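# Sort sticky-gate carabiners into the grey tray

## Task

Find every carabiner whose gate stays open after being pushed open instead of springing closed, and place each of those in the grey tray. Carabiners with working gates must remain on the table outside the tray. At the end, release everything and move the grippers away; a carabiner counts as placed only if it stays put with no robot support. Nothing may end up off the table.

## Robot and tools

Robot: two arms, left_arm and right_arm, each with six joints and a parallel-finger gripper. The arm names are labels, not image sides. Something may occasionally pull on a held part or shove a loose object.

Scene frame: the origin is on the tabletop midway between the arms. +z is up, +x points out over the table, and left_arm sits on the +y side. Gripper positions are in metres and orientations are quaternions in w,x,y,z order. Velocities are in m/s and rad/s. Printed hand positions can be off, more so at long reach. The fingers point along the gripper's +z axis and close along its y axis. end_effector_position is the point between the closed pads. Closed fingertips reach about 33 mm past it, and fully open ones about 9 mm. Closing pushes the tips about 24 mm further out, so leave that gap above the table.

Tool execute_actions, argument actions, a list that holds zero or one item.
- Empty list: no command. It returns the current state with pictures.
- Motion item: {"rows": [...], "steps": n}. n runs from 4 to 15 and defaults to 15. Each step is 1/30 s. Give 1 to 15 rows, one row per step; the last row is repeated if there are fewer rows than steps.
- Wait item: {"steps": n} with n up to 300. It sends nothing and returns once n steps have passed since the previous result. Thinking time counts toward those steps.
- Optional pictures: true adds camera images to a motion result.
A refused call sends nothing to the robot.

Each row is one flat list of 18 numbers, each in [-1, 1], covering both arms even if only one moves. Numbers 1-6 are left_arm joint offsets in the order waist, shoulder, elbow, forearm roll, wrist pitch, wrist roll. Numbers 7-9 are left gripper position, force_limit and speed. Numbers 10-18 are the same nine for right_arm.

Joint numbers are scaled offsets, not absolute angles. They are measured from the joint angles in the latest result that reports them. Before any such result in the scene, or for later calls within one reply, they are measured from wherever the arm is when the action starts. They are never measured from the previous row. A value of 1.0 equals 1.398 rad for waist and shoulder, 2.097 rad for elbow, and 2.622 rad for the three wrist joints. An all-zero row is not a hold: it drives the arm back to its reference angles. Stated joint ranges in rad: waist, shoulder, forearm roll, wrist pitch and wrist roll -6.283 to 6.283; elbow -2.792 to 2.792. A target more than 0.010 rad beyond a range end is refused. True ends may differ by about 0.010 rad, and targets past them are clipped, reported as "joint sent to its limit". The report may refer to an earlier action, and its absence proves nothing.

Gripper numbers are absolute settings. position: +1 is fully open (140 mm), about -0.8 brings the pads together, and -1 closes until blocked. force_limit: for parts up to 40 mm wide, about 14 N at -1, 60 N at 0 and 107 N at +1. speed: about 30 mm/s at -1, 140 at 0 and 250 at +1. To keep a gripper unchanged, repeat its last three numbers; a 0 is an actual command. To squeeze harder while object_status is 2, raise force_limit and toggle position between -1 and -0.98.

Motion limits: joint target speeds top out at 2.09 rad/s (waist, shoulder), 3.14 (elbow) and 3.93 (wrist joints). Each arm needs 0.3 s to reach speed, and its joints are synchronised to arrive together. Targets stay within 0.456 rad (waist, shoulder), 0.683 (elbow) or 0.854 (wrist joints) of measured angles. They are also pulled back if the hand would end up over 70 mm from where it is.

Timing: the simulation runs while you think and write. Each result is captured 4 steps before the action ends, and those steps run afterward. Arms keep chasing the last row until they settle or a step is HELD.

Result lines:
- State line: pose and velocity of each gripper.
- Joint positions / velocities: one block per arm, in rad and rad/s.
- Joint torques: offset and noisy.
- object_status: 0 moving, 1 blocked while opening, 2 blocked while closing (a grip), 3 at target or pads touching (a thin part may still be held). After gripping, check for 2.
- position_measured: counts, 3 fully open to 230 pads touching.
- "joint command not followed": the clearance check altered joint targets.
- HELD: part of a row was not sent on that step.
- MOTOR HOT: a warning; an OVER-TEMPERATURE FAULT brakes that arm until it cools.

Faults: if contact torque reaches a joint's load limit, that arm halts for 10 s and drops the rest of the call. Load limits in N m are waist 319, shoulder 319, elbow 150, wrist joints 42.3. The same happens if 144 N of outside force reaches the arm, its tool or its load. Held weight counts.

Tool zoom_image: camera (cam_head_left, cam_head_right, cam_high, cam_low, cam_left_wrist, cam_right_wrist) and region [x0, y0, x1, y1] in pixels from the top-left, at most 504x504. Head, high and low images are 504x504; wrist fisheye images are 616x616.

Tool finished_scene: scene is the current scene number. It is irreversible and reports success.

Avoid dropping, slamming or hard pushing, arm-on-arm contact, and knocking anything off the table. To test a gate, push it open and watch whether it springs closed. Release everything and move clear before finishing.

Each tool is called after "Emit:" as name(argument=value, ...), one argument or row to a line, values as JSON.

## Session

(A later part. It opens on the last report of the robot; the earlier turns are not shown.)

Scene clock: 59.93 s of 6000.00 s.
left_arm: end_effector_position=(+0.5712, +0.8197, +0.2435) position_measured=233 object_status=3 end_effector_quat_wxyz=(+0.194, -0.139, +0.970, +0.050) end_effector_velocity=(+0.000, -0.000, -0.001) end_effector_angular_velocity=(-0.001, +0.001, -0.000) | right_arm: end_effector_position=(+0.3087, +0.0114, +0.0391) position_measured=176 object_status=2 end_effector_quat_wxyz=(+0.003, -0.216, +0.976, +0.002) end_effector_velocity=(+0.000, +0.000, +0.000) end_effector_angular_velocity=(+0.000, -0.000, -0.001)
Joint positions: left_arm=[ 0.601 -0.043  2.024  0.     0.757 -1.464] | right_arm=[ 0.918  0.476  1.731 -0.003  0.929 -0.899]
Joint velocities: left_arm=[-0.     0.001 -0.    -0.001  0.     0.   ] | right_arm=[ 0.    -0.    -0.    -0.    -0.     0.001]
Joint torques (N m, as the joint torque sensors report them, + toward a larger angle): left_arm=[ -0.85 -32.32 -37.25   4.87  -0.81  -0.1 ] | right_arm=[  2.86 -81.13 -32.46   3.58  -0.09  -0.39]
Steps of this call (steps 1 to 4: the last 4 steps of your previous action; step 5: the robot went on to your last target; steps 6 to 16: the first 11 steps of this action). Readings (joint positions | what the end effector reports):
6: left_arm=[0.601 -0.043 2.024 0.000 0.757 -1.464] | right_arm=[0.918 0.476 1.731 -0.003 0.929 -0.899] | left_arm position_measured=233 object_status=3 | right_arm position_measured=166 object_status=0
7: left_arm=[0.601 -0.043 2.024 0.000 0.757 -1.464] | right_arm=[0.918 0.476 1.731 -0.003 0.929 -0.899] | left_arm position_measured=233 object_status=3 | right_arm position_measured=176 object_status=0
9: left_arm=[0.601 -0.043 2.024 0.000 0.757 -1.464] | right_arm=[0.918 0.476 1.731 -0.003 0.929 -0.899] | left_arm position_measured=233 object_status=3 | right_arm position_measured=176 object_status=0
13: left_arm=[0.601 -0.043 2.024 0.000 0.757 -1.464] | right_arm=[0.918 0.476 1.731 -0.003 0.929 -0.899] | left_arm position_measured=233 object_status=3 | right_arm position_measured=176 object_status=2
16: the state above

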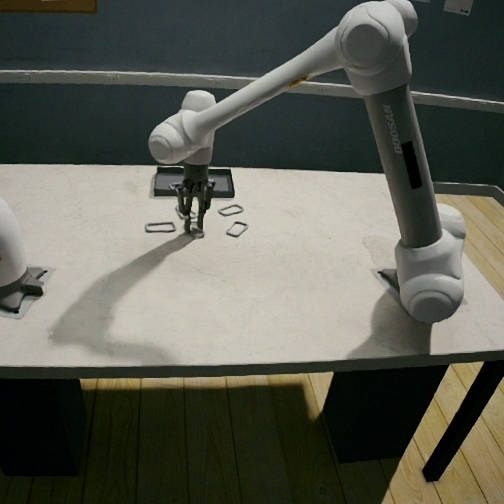

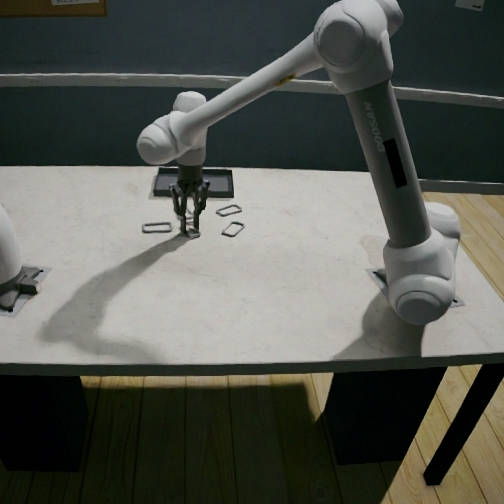

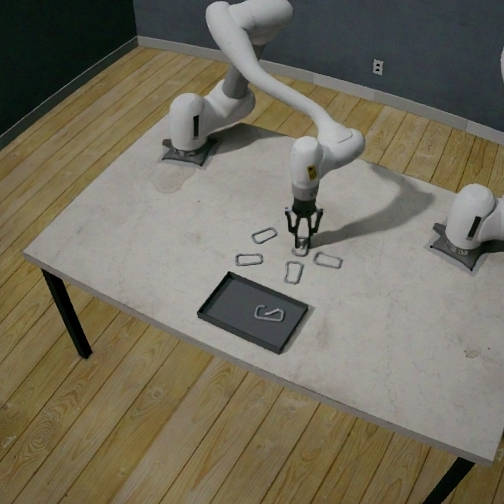

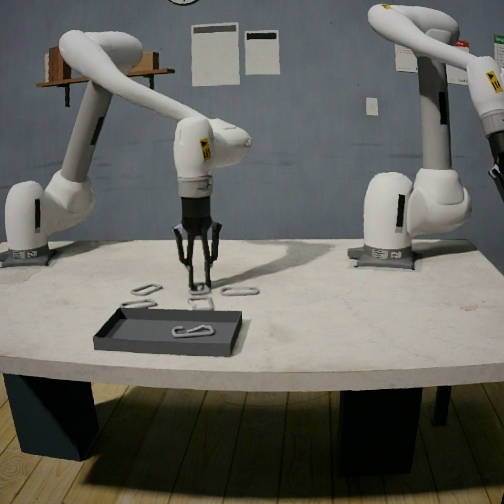

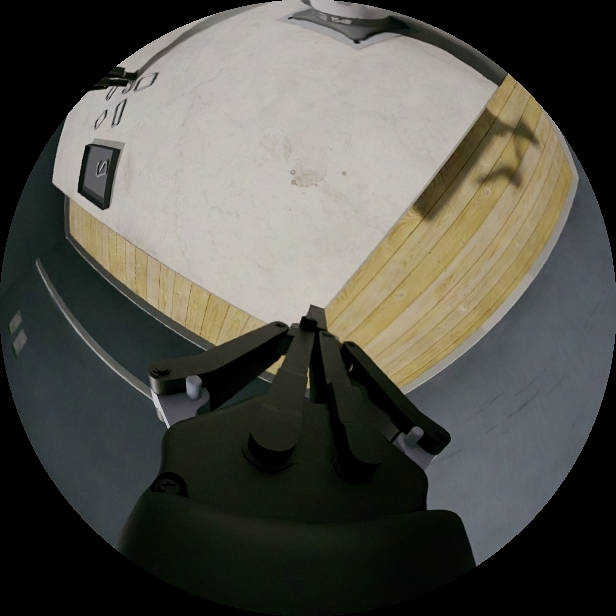

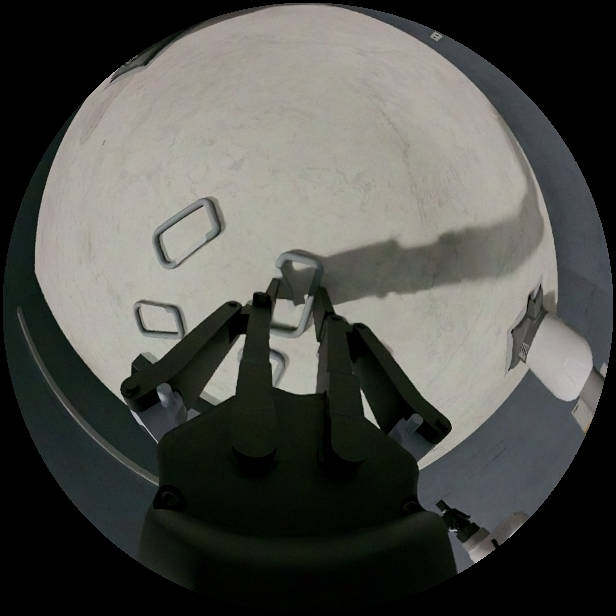

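Opened well. Release.

Emit:
execute_actions(
  actions=[
    {"rows":[[0,0,0,0,0,0,-1,0,0,0,0,0,0,0,0,0.1,-0.5,0.2]],"steps":15},
  ],
  pictures=true,
)

Emit:
zoom_image(
  camera="cam_right_wrist",
  region=[200,200,400,400],
)

Scene clock: 60.43 s of 6000.00 s.
left_arm: end_effector_position=(+0.5712, +0.8197, +0.2435) position_measured=233 object_status=3 end_effector_quat_wxyz=(+0.194, -0.139, +0.970, +0.050) end_effector_velocity=(+0.000, -0.001, -0.000) end_effector_angular_velocity=(-0.000, +0.000, -0.002) | right_arm: end_effector_position=(+0.3087, +0.0114, +0.0391) position_measured=117 object_status=0 end_effector_quat_wxyz=(+0.003, -0.216, +0.976, +0.002) end_effector_velocity=(+0.000, -0.000, +0.000) end_effector_angular_velocity=(+0.000, -0.000, -0.000)
Joint positions: left_arm=[ 0.601 -0.043  2.024  0.     0.757 -1.464] | right_arm=[ 0.918  0.476  1.731 -0.003  0.929 -0.899]
Joint velocities: left_arm=[-0.001  0.    -0.    -0.     0.     0.   ] | right_arm=[-0. -0. -0. -0.  0.  0.]
Joint torques (N m, as the joint torque sensors report them, + toward a larger angle): left_arm=[ -0.03 -33.02 -37.31   4.87  -0.9   -0.11] | right_arm=[  3.88 -83.85 -32.42   3.77   0.14  -0.19]
Steps of this call (steps 1 to 4: the last 4 steps of your previous action; steps 5 to 15: the first 11 steps of this action). Readings (joint positions | what the end effector reports):
5: left_arm=[0.601 -0.043 2.024 0.000 0.757 -1.464] | right_arm=[0.918 0.476 1.731 -0.003 0.929 -0.899] | left_arm position_measured=233 object_status=3 | right_arm position_measured=176 object_status=0
6: left_arm=[0.601 -0.043 2.024 0.000 0.757 -1.464] | right_arm=[0.918 0.476 1.731 -0.003 0.929 -0.899] | left_arm position_measured=233 object_status=3 | right_arm position_measured=176 object_status=0
8: left_arm=[0.601 -0.043 2.024 0.000 0.757 -1.464] | right_arm=[0.918 0.476 1.731 -0.003 0.929 -0.899] | left_arm position_measured=233 object_status=3 | right_arm position_measured=155 object_status=0
12: left_arm=[0.601 -0.043 2.024 0.000 0.757 -1.464] | right_arm=[0.918 0.476 1.731 -0.003 0.929 -0.899] | left_arm position_measured=233 object_status=3 | right_arm position_measured=121 object_status=0
15: the state above

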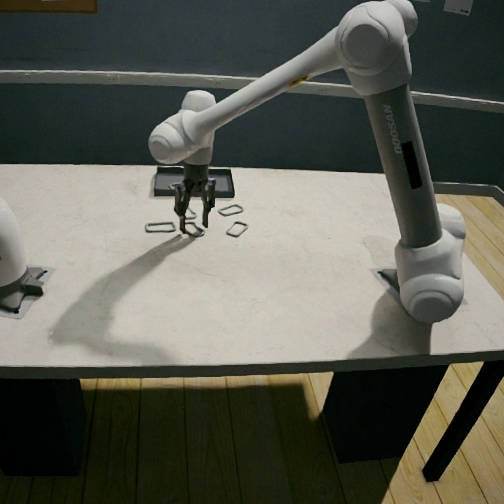

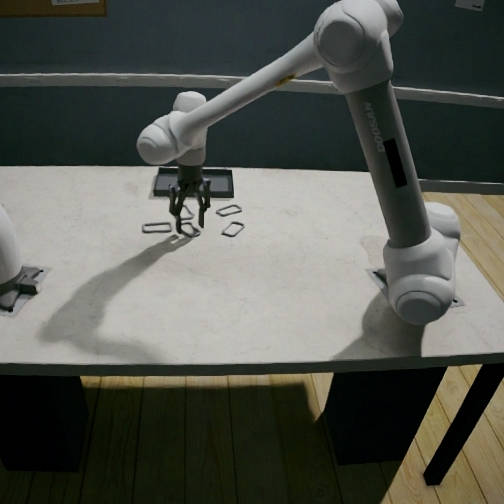

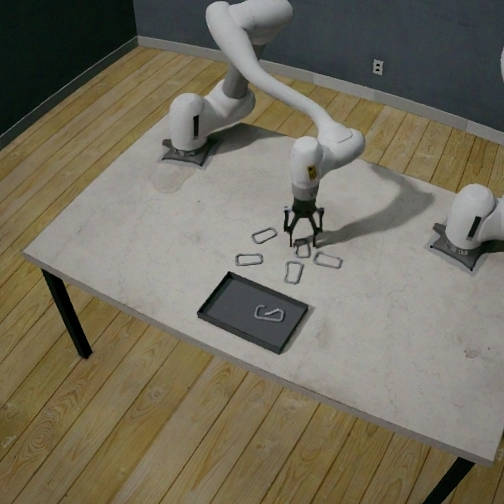

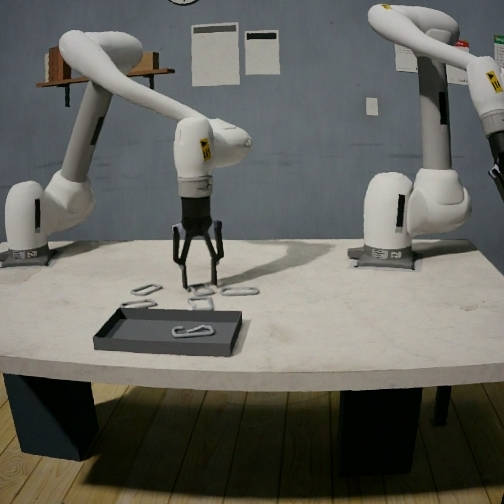

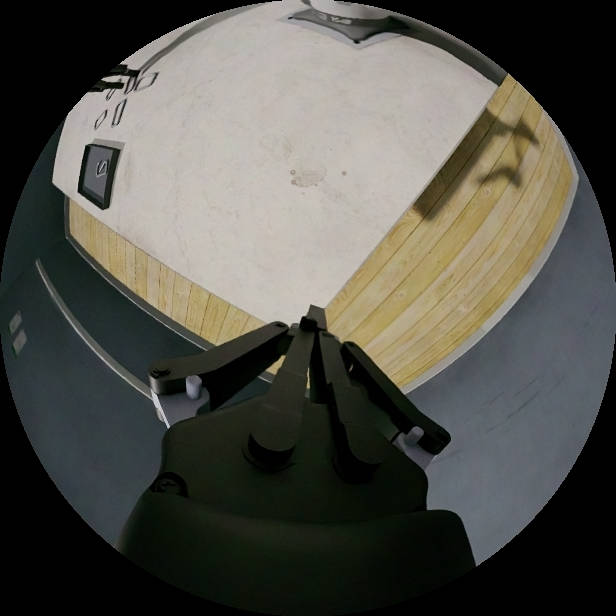

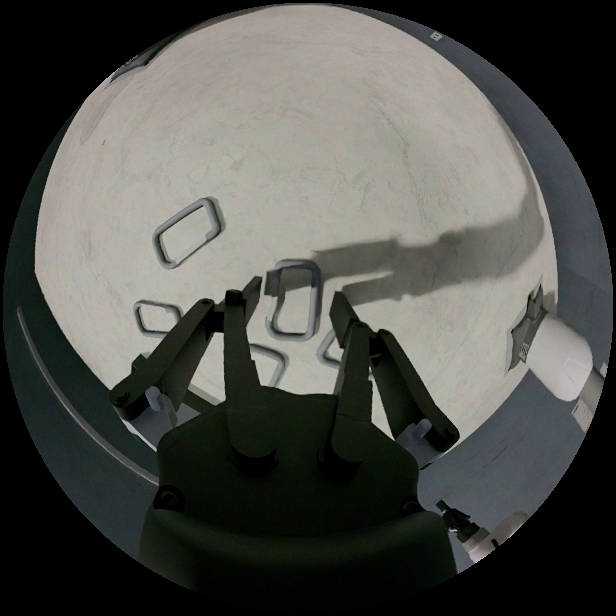

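Region (200, 200, 400, 400) of cam_right_wrist's 616x616 image, scaled by 2.520, with more detail than that image has.

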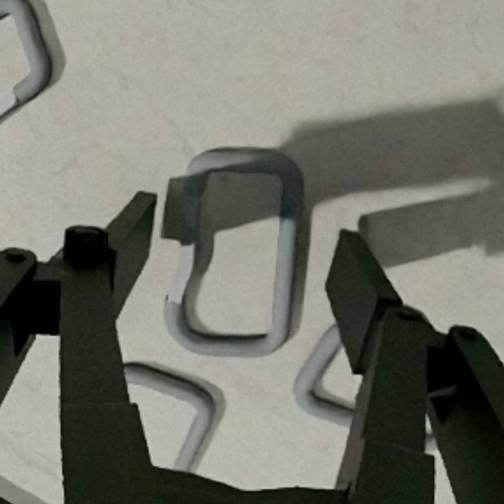

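Emit:
execute_actions(
  actions=[
    {"rows":[[0,0,0,0,0,0,-1,0,0,0,-0.03,-0.015,0,0.028,0,0.1,-0.5,0.2],[0,0,0,0,0,0,-1,0,0,0,-0.03,-0.015,0,0.028,0,0.1,-0.5,0.2],[0,0,0,0,0,0,-1,0,0,0,-0.03,-0.015,0,0.028,0,0.1,-0.5,0.2],[0,0,0,0,0,0,-1,0,0,0,-0.03,-0.015,0,0.028,0,0.1,-0.5,0.2],[0,0,0,0,0,0,-1,0,0,0,-0.03,-0.015,0,0.028,0,0.1,-0.5,0.2],[0,0,0,0,0,0,-1,0,0,-0.087,-0.135,0.071,0.001,0.017,0.286,0.1,-0.5,0.2]],"steps":15},
  ],
)

Emit:
execute_actions(
  actions=[
    {"steps":15},
  ],
  pictures=true,
)

Emit:
zoom_image(
  camera="cam_right_wrist",
  region=[200,180,400,380],
)

Scene clock: 61.27 s of 6000.00 s.
left_arm: end_effector_position=(+0.5712, +0.8197, +0.2435) position_measured=233 object_status=3 end_effector_quat_wxyz=(+0.194, -0.139, +0.970, +0.050) end_effector_velocity=(+0.000, -0.001, -0.000) end_effector_angular_velocity=(+0.001, +0.001, -0.003) | right_arm: end_effector_position=(+0.3196, -0.0148, +0.0934) position_measured=117 object_status=3 end_effector_quat_wxyz=(+0.006, -0.116, +0.993, +0.007) end_effector_velocity=(+0.092, -0.334, +0.054) end_effector_angular_velocity=(-0.006, +0.056, -2.407)
Joint positions: left_arm=[ 0.601 -0.043  2.024  0.     0.757 -1.464] | right_arm=[ 0.887  0.394  1.741 -0.002  0.988 -0.726]
Joint velocities: left_arm=[-0.001  0.001  0.     0.    -0.     0.002] | right_arm=[-0.338 -0.394  0.478  0.01  -0.049  2.063]
Joint torques (N m, as the joint torque sensors report them, + toward a larger angle): left_arm=[ -0.67 -31.96 -37.31   4.81  -0.83   0.  ] | right_arm=[ -3.87 -70.93 -25.8    3.17   0.17  -0.11]
Steps of this call (steps 1 to 4: the last 4 steps of your previous action; steps 5 to 14: the robot went on to your last target; steps 15 to 25: the first 11 steps of this action). Readings (joint positions | what the end effector reports):
15: left_arm=[0.601 -0.043 2.024 0.000 0.757 -1.464] | right_arm=[0.918 0.476 1.731 -0.003 0.929 -0.899] | left_arm position_measured=233 object_status=3 | right_arm position_measured=117 object_status=3
16: left_arm=[0.601 -0.043 2.024 0.000 0.757 -1.464] | right_arm=[0.918 0.473 1.729 -0.003 0.935 -0.899] | left_arm position_measured=233 object_status=3 | right_arm position_measured=117 object_status=3
18: left_arm=[0.601 -0.043 2.024 0.000 0.757 -1.464] | right_arm=[0.918 0.452 1.712 -0.003 0.971 -0.899] | left_arm position_measured=233 object_status=3 | right_arm position_measured=117 object_status=3
22: left_arm=[0.601 -0.043 2.024 0.000 0.757 -1.464] | right_arm=[0.913 0.428 1.708 -0.003 0.993 -0.872] | left_arm position_measured=233 object_status=3 | right_arm position_measured=117 object_status=3
25: the state above

Scene clock: 61.77 s of 6000.00 s.
left_arm: end_effector_position=(+0.5712, +0.8197, +0.2435) position_measured=233 object_status=3 end_effector_quat_wxyz=(+0.194, -0.139, +0.970, +0.050) end_effector_velocity=(+0.000, -0.000, -0.000) end_effector_angular_velocity=(-0.000, +0.000, +0.001) | right_arm: end_effector_position=(+0.3337, -0.1103, +0.1007) position_measured=117 object_status=3 end_effector_quat_wxyz=(+0.000, +0.216, +0.976, +0.000) end_effector_velocity=(-0.000, -0.002, -0.000) end_effector_angular_velocity=(-0.001, +0.001, -0.015)
Joint positions: left_arm=[ 0.601 -0.043  2.024  0.     0.757 -1.464] | right_arm=[ 0.796  0.287  1.88  -0.     0.974 -0.15 ]
Joint velocities: left_arm=[-0.001  0.     0.     0.001 -0.    -0.002] | right_arm=[-0.002 -0.002  0.004  0.    -0.     0.014]
Joint torques (N m, as the joint torque sensors report them, + toward a larger angle): left_arm=[ -0.69 -32.38 -37.7    4.85  -0.81  -0.02] | right_arm=[  2.44 -66.14 -32.94   3.89   0.03  -0.35]
Kept back: nothing.
Steps of this call (steps 1 to 4: the last 4 steps of your previous action; steps 5 to 15: the robot went on to your last target). Readings (joint positions | what the end effector reports):
1: left_arm=[0.601 -0.043 2.024 0.000 0.757 -1.464] | right_arm=[0.876 0.381 1.759 -0.002 0.986 -0.653] | left_arm position_measured=233 object_status=3 | right_arm position_measured=117 object_status=3
2: left_arm=[0.601 -0.043 2.024 0.000 0.757 -1.464] | right_arm=[0.865 0.368 1.777 -0.002 0.984 -0.581] | left_arm position_measured=233 object_status=3 | right_arm position_measured=117 object_status=3
4: left_arm=[0.601 -0.043 2.024 0.000 0.757 -1.464] | right_arm=[0.843 0.343 1.809 -0.001 0.981 -0.445] | left_arm position_measured=233 object_status=3 | right_arm position_measured=117 object_status=3
8: left_arm=[0.601 -0.043 2.024 0.000 0.757 -1.464] | right_arm=[0.808 0.301 1.863 -0.000 0.975 -0.222] | left_arm position_measured=233 object_status=3 | right_arm position_measured=117 object_status=3
15: the state above

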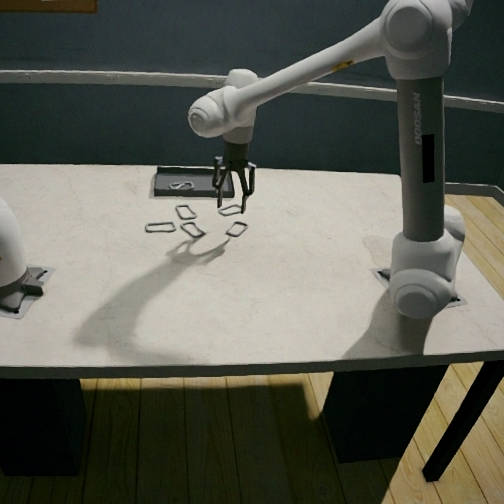

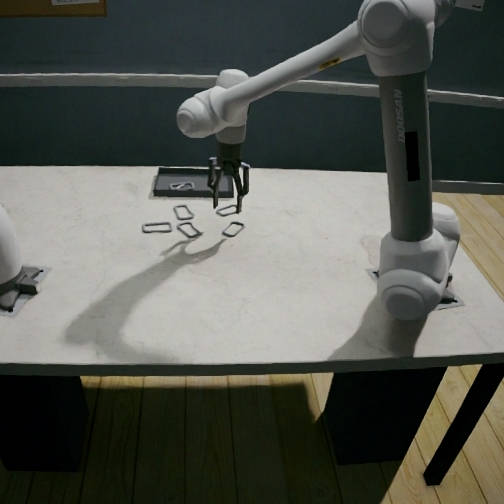

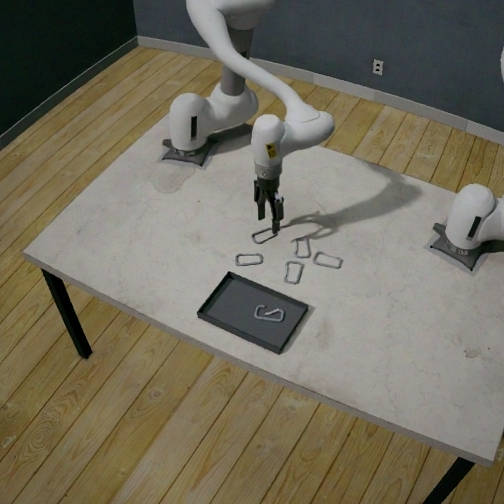

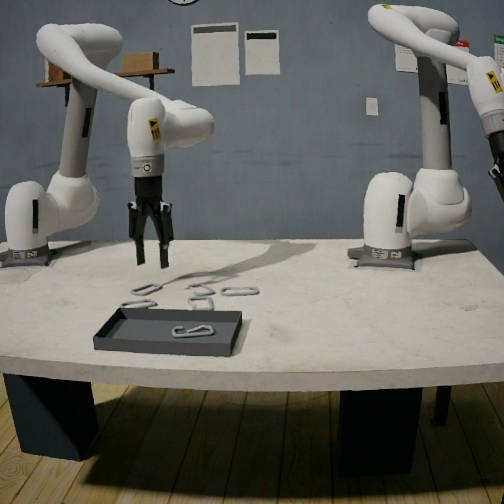

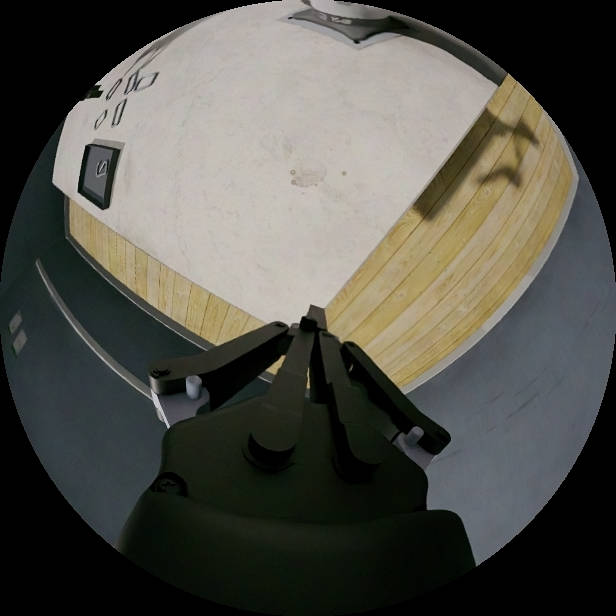

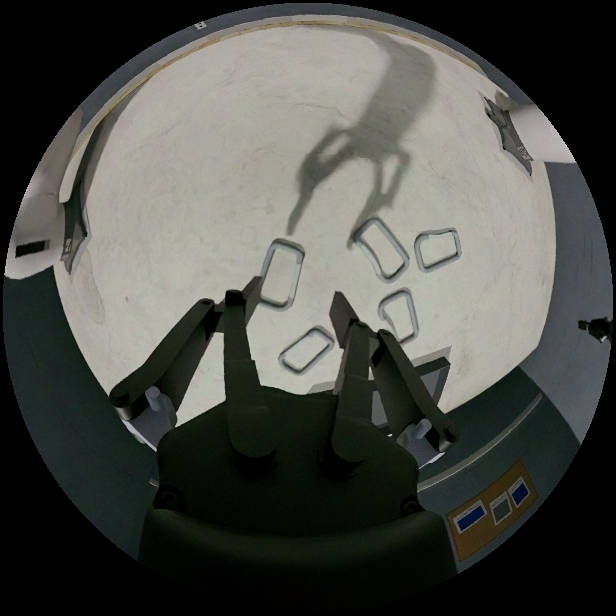

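Region (200, 180, 400, 380) of cam_right_wrist's 616x616 image, scaled by 2.520, with more detail than that image has.

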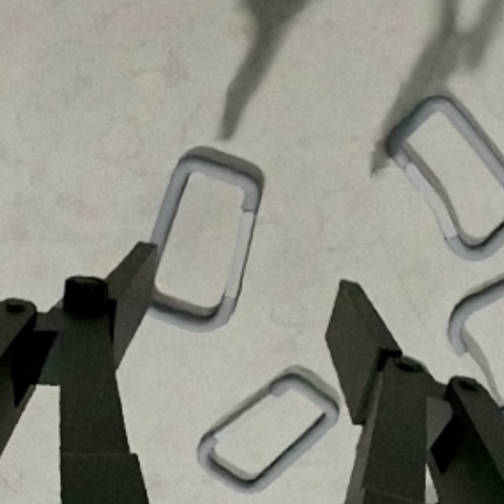

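Emit:
execute_actions(
  actions=[
    {"rows":[[0,0,0,0,0,0,-1,0,0,-0.003,0.026,0.029,0,-0.0375,-0.001,0.1,-0.5,0.2]],"steps":15},
  ],
)

Emit:
execute_actions(
  actions=[
    {"steps":5},
  ],
  pictures=true,
)

Emit:
zoom_image(
  camera="cam_right_wrist",
  region=[200,200,400,400],
)

Scene clock: 63.37 s of 6000.00 s.
left_arm: end_effector_position=(+0.5712, +0.8197, +0.2435) position_measured=233 object_status=3 end_effector_quat_wxyz=(+0.194, -0.139, +0.970, +0.050) end_effector_velocity=(-0.000, +0.000, -0.000) end_effector_angular_velocity=(-0.000, +0.000, +0.002) | right_arm: end_effector_position=(+0.3301, -0.1204, +0.0512) position_measured=117 object_status=3 end_effector_quat_wxyz=(+0.000, +0.217, +0.976, +0.001) end_effector_velocity=(-0.001, -0.002, -0.009) end_effector_angular_velocity=(-0.001, +0.001, +0.001)
Joint positions: left_arm=[ 0.601 -0.043  2.024  0.     0.757 -1.464] | right_arm=[ 0.792  0.323  1.94  -0.     0.876 -0.153]
Joint velocities: left_arm=[ 0.001  0.001 -0.     0.001 -0.    -0.002] | right_arm=[-0.001  0.008  0.01   0.    -0.016 -0.001]
Joint torques (N m, as the joint torque sensors report them, + toward a larger angle): left_arm=[  0.15 -33.34 -37.45   4.93  -0.83   0.04] | right_arm=[  4.93 -66.91 -30.03   3.46  -0.45  -0.34]
Steps of this call (steps 1 to 15: the robot went on to your last target; steps 16 to 37: nothing new was sent; steps 38 to 48: the first 11 steps of this action). Readings (joint positions | what the end effector reports):
38: left_arm=[0.601 -0.043 2.024 0.000 0.757 -1.464] | right_arm=[0.796 0.287 1.880 -0.000 0.973 -0.149] | left_arm position_measured=233 object_status=3 | right_arm position_measured=117 object_status=3
39: left_arm=[0.601 -0.043 2.024 0.000 0.757 -1.464] | right_arm=[0.796 0.289 1.884 -0.000 0.966 -0.149] | left_arm position_measured=233 object_status=3 | right_arm position_measured=117 object_status=3
41: left_arm=[0.601 -0.043 2.024 0.000 0.757 -1.464] | right_arm=[0.794 0.306 1.912 0.000 0.922 -0.150] | left_arm position_measured=233 object_status=3 | right_arm position_measured=117 object_status=3
45: left_arm=[0.601 -0.043 2.024 0.000 0.757 -1.464] | right_arm=[0.792 0.322 1.938 -0.000 0.880 -0.152] | left_arm position_measured=233 object_status=3 | right_arm position_measured=117 object_status=3
48: the state above

Scene clock: 63.53 s of 6000.00 s.
left_arm: end_effector_position=(+0.5712, +0.8197, +0.2435) position_measured=233 object_status=3 end_effector_quat_wxyz=(+0.194, -0.139, +0.970, +0.050) end_effector_velocity=(+0.000, -0.000, -0.001) end_effector_angular_velocity=(-0.000, +0.002, -0.002) | right_arm: end_effector_position=(+0.3300, -0.1206, +0.0507) position_measured=117 object_status=3 end_effector_quat_wxyz=(+0.000, +0.217, +0.976, +0.001) end_effector_velocity=(-0.000, -0.000, -0.001) end_effector_angular_velocity=(-0.000, +0.000, -0.001)
Joint positions: left_arm=[ 0.601 -0.043  2.024  0.     0.757 -1.464] | right_arm=[ 0.792  0.323  1.94  -0.     0.875 -0.153]
Joint velocities: left_arm=[-0.     0.002 -0.    -0.    -0.     0.002] | right_arm=[ 0.     0.001  0.001  0.    -0.002  0.001]
Joint torques (N m, as the joint torque sensors report them, + toward a larger angle): left_arm=[ -0.68 -32.58 -37.86   4.9   -0.87   0.1 ] | right_arm=[  2.61 -65.22 -31.09   3.36   0.01  -0.06]
Kept back: nothing.
Steps of this call (steps 1 to 4: the last 4 steps of your previous action; step 5: the robot went on to your last target). Readings (joint positions | what the end effector reports):
1: left_arm=[0.601 -0.043 2.024 0.000 0.757 -1.464] | right_arm=[0.792 0.323 1.940 -0.000 0.876 -0.153] | left_arm position_measured=233 object_status=3 | right_arm position_measured=117 object_status=3
2: left_arm=[0.601 -0.043 2.024 0.000 0.757 -1.464] | right_arm=[0.792 0.323 1.940 -0.000 0.876 -0.153] | left_arm position_measured=233 object_status=3 | right_arm position_measured=117 object_status=3
4: left_arm=[0.601 -0.043 2.024 0.000 0.757 -1.464] | right_arm=[0.792 0.323 1.940 -0.000 0.876 -0.153] | left_arm position_measured=233 object_status=3 | right_arm position_measured=117 object_status=3
5: the state above

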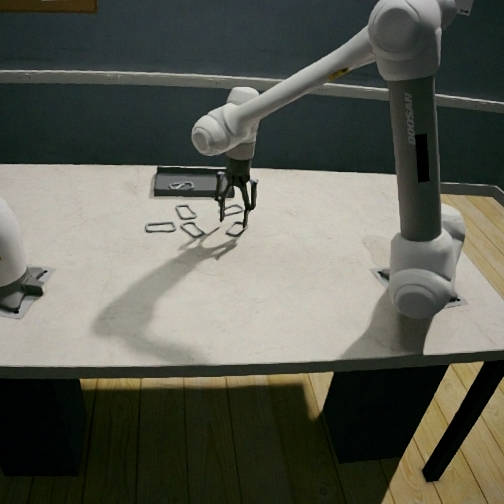

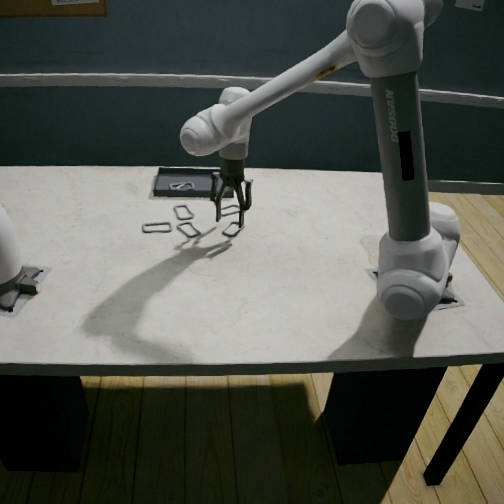

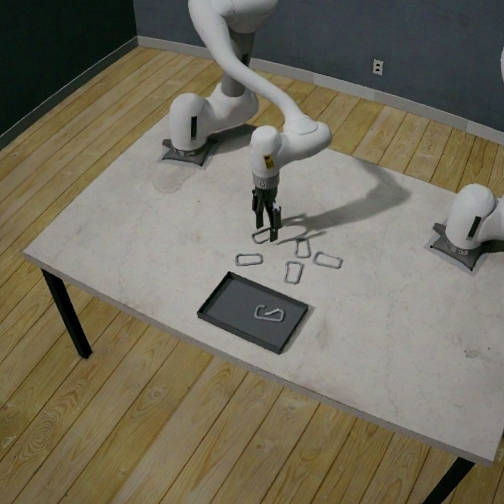

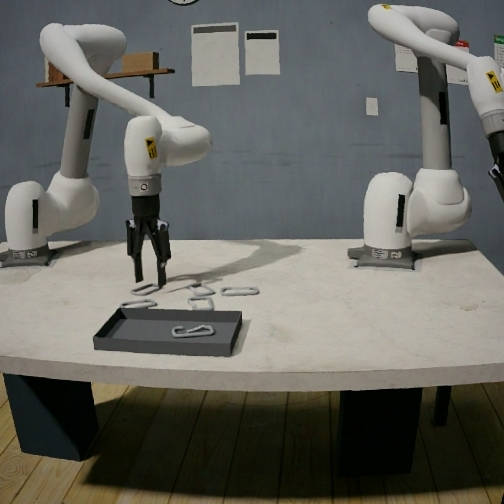

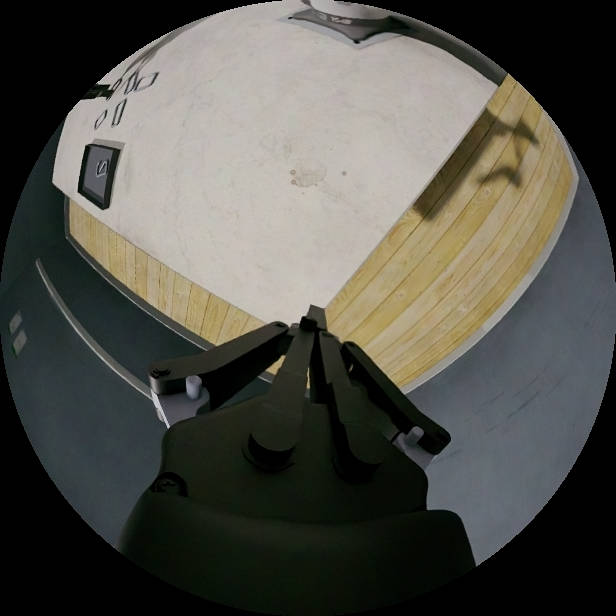

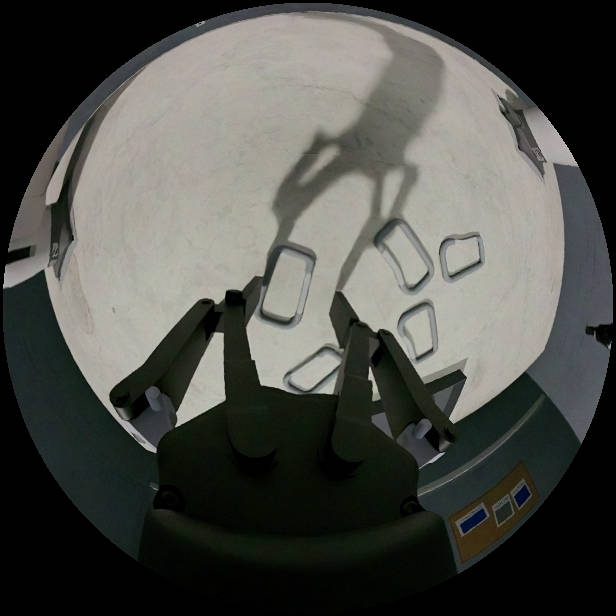

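Region (200, 200, 400, 400) of cam_right_wrist's 616x616 image, scaled by 2.520, with more detail than that image has.

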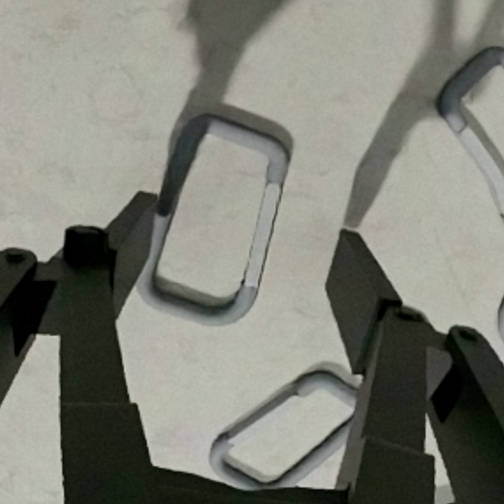

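Emit:
execute_actions(
  actions=[
    {"rows":[[0,0,0,0,0,0,-1,0,0,-0.004,-0.006,0.0097,0,-0.0035,-0.002,0.1,-0.5,0.2],[0,0,0,0,0,0,-1,0,0,-0.004,-0.006,0.0097,0,-0.0035,-0.002,0.1,-0.5,0.2],[0,0,0,0,0,0,-1,0,0,-0.004,-0.006,0.0097,0,-0.0035,-0.002,0.1,-0.5,0.2],[0,0,0,0,0,0,-1,0,0,-0.004,-0.006,0.0097,0,-0.0035,-0.002,0.1,-0.5,0.2],[0,0,0,0,0,0,-1,0,0,-0.004,-0.006,0.0097,0,-0.0035,-0.002,0.1,-0.5,0.2],[0,0,0,0,0,0,-1,0,0,-0.004,0.0012,0.0146,0,-0.012,-0.002,0.1,-0.5,0.2]],"steps":15},
  ],
)

Emit:
execute_actions(
  actions=[
    {"steps":5},
  ],
  pictures=true,
)

Emit:
zoom_image(
  camera="cam_right_wrist",
  region=[200,200,400,400],
)

Scene clock: 64.27 s of 6000.00 s.
left_arm: end_effector_position=(+0.5712, +0.8197, +0.2435) position_measured=233 object_status=3 end_effector_quat_wxyz=(+0.194, -0.139, +0.970, +0.050) end_effector_velocity=(-0.000, +0.000, -0.000) end_effector_angular_velocity=(+0.001, +0.001, -0.001) | right_arm: end_effector_position=(+0.3270, -0.1313, +0.0380) position_measured=117 object_status=3 end_effector_quat_wxyz=(+0.000, +0.217, +0.976, +0.001) end_effector_velocity=(-0.000, -0.001, -0.017) end_effector_angular_velocity=(+0.005, -0.003, -0.000)
Joint positions: left_arm=[ 0.601 -0.043  2.024  0.     0.757 -1.464] | right_arm=[ 0.786  0.324  1.97  -0.     0.847 -0.158]
Joint velocities: left_arm=[ 0.     0.001 -0.     0.001 -0.     0.001] | right_arm=[-0.001  0.015  0.017  0.    -0.038 -0.001]
Joint torques (N m, as the joint torque sensors report them, + toward a larger angle): left_arm=[ -0.08 -32.33 -37.29   4.87  -0.84  -0.04] | right_arm=[  2.77 -70.34 -31.73   3.57  -0.23  -0.26]
Steps of this call (steps 1 to 11: the robot went on to your last target; steps 12 to 22: the first 11 steps of this action). Readings (joint positions | what the end effector reports):
12: left_arm=[0.601 -0.043 2.024 0.000 0.757 -1.464] | right_arm=[0.792 0.324 1.941 -0.000 0.875 -0.153] | left_arm position_measured=233 object_status=3 | right_arm position_measured=117 object_status=3
13: left_arm=[0.601 -0.043 2.024 0.000 0.757 -1.464] | right_arm=[0.791 0.322 1.944 -0.000 0.873 -0.154] | left_arm position_measured=233 object_status=3 | right_arm position_measured=117 object_status=3
15: left_arm=[0.601 -0.043 2.024 0.000 0.757 -1.464] | right_arm=[0.788 0.318 1.955 -0.000 0.869 -0.156] | left_arm position_measured=233 object_status=3 | right_arm position_measured=117 object_status=3
19: left_arm=[0.601 -0.043 2.024 0.000 0.757 -1.464] | right_arm=[0.787 0.320 1.965 -0.000 0.856 -0.158] | left_arm position_measured=233 object_status=3 | right_arm position_measured=117 object_status=3
22: the state above

Scene clock: 64.43 s of 6000.00 s.
left_arm: end_effector_position=(+0.5712, +0.8197, +0.2435) position_measured=233 object_status=3 end_effector_quat_wxyz=(+0.194, -0.139, +0.970, +0.050) end_effector_velocity=(+0.001, -0.001, -0.000) end_effector_angular_velocity=(-0.000, +0.000, -0.002) | right_arm: end_effector_position=(+0.3269, -0.1315, +0.0368) position_measured=117 object_status=3 end_effector_quat_wxyz=(+0.000, +0.217, +0.976, +0.001) end_effector_velocity=(-0.000, -0.001, -0.002) end_effector_angular_velocity=(-0.000, +0.000, -0.000)
Joint positions: left_arm=[ 0.601 -0.043  2.024  0.     0.757 -1.464] | right_arm=[ 0.786  0.325  1.971 -0.     0.844 -0.158]
Joint velocities: left_arm=[-0.002  0.001 -0.    -0.    -0.     0.   ] | right_arm=[ 0.     0.002  0.002  0.    -0.004  0.   ]
Joint torques (N m, as the joint torque sensors report them, + toward a larger angle): left_arm=[  0.03 -32.29 -37.77   4.86  -0.9    0.02] | right_arm=[  5.65 -65.6  -28.99   3.23   0.11   0.03]
Kept back: nothing.
Steps of this call (steps 1 to 4: the last 4 steps of your previous action; step 5: the robot went on to your last target). Readings (joint positions | what the end effector reports):
1: left_arm=[0.601 -0.043 2.024 0.000 0.757 -1.464] | right_arm=[0.786 0.324 1.970 -0.000 0.846 -0.158] | left_arm position_measured=233 object_status=3 | right_arm position_measured=117 object_status=3
2: left_arm=[0.601 -0.043 2.024 0.000 0.757 -1.464] | right_arm=[0.786 0.325 1.970 -0.000 0.845 -0.158] | left_arm position_measured=233 object_status=3 | right_arm position_measured=117 object_status=3
4: left_arm=[0.601 -0.043 2.024 0.000 0.757 -1.464] | right_arm=[0.786 0.325 1.971 -0.000 0.844 -0.158] | left_arm position_measured=233 object_status=3 | right_arm position_measured=117 object_status=3
5: the state above

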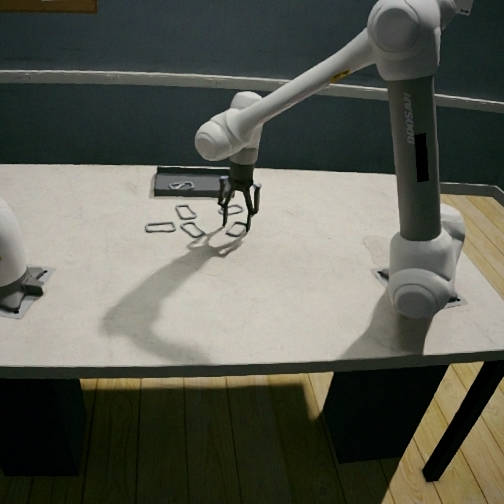

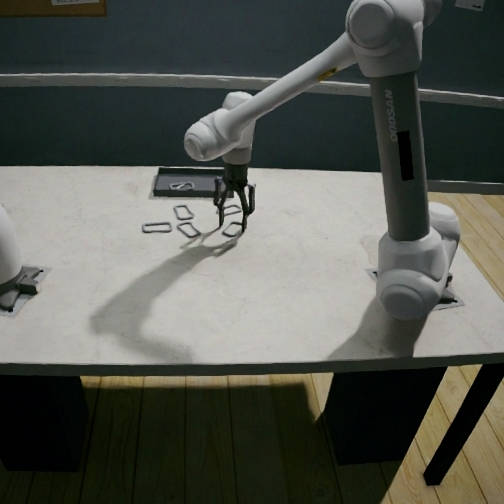

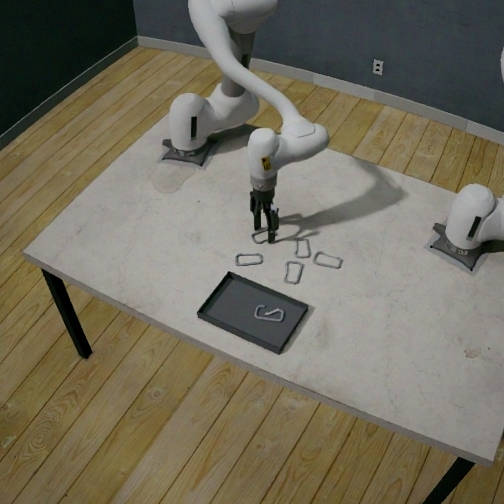

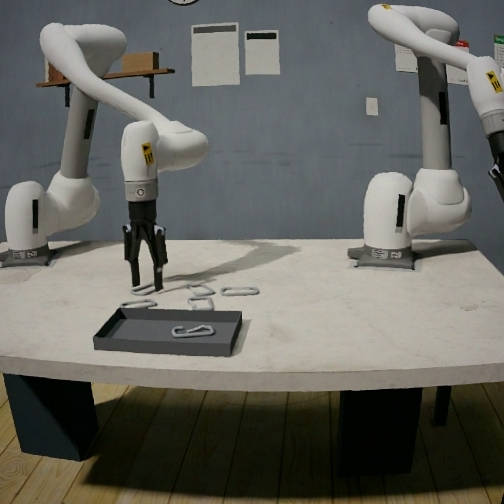

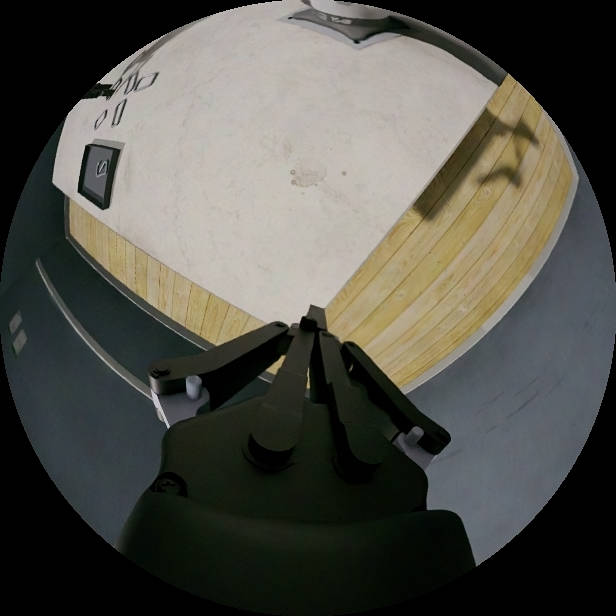

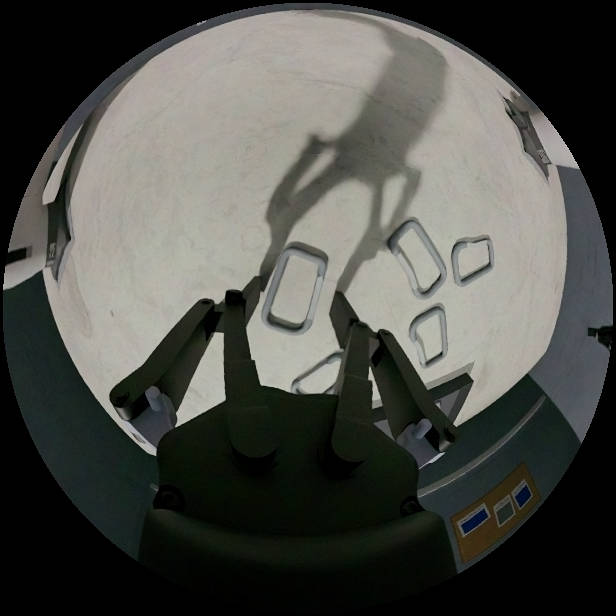

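Region (200, 200, 400, 400) of cam_right_wrist's 616x616 image, scaled by 2.520, with more detail than that image has.

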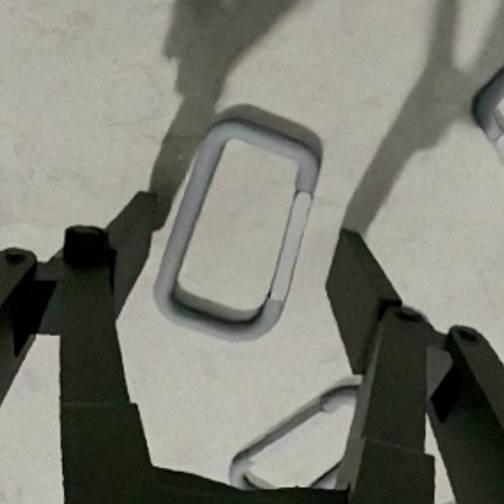

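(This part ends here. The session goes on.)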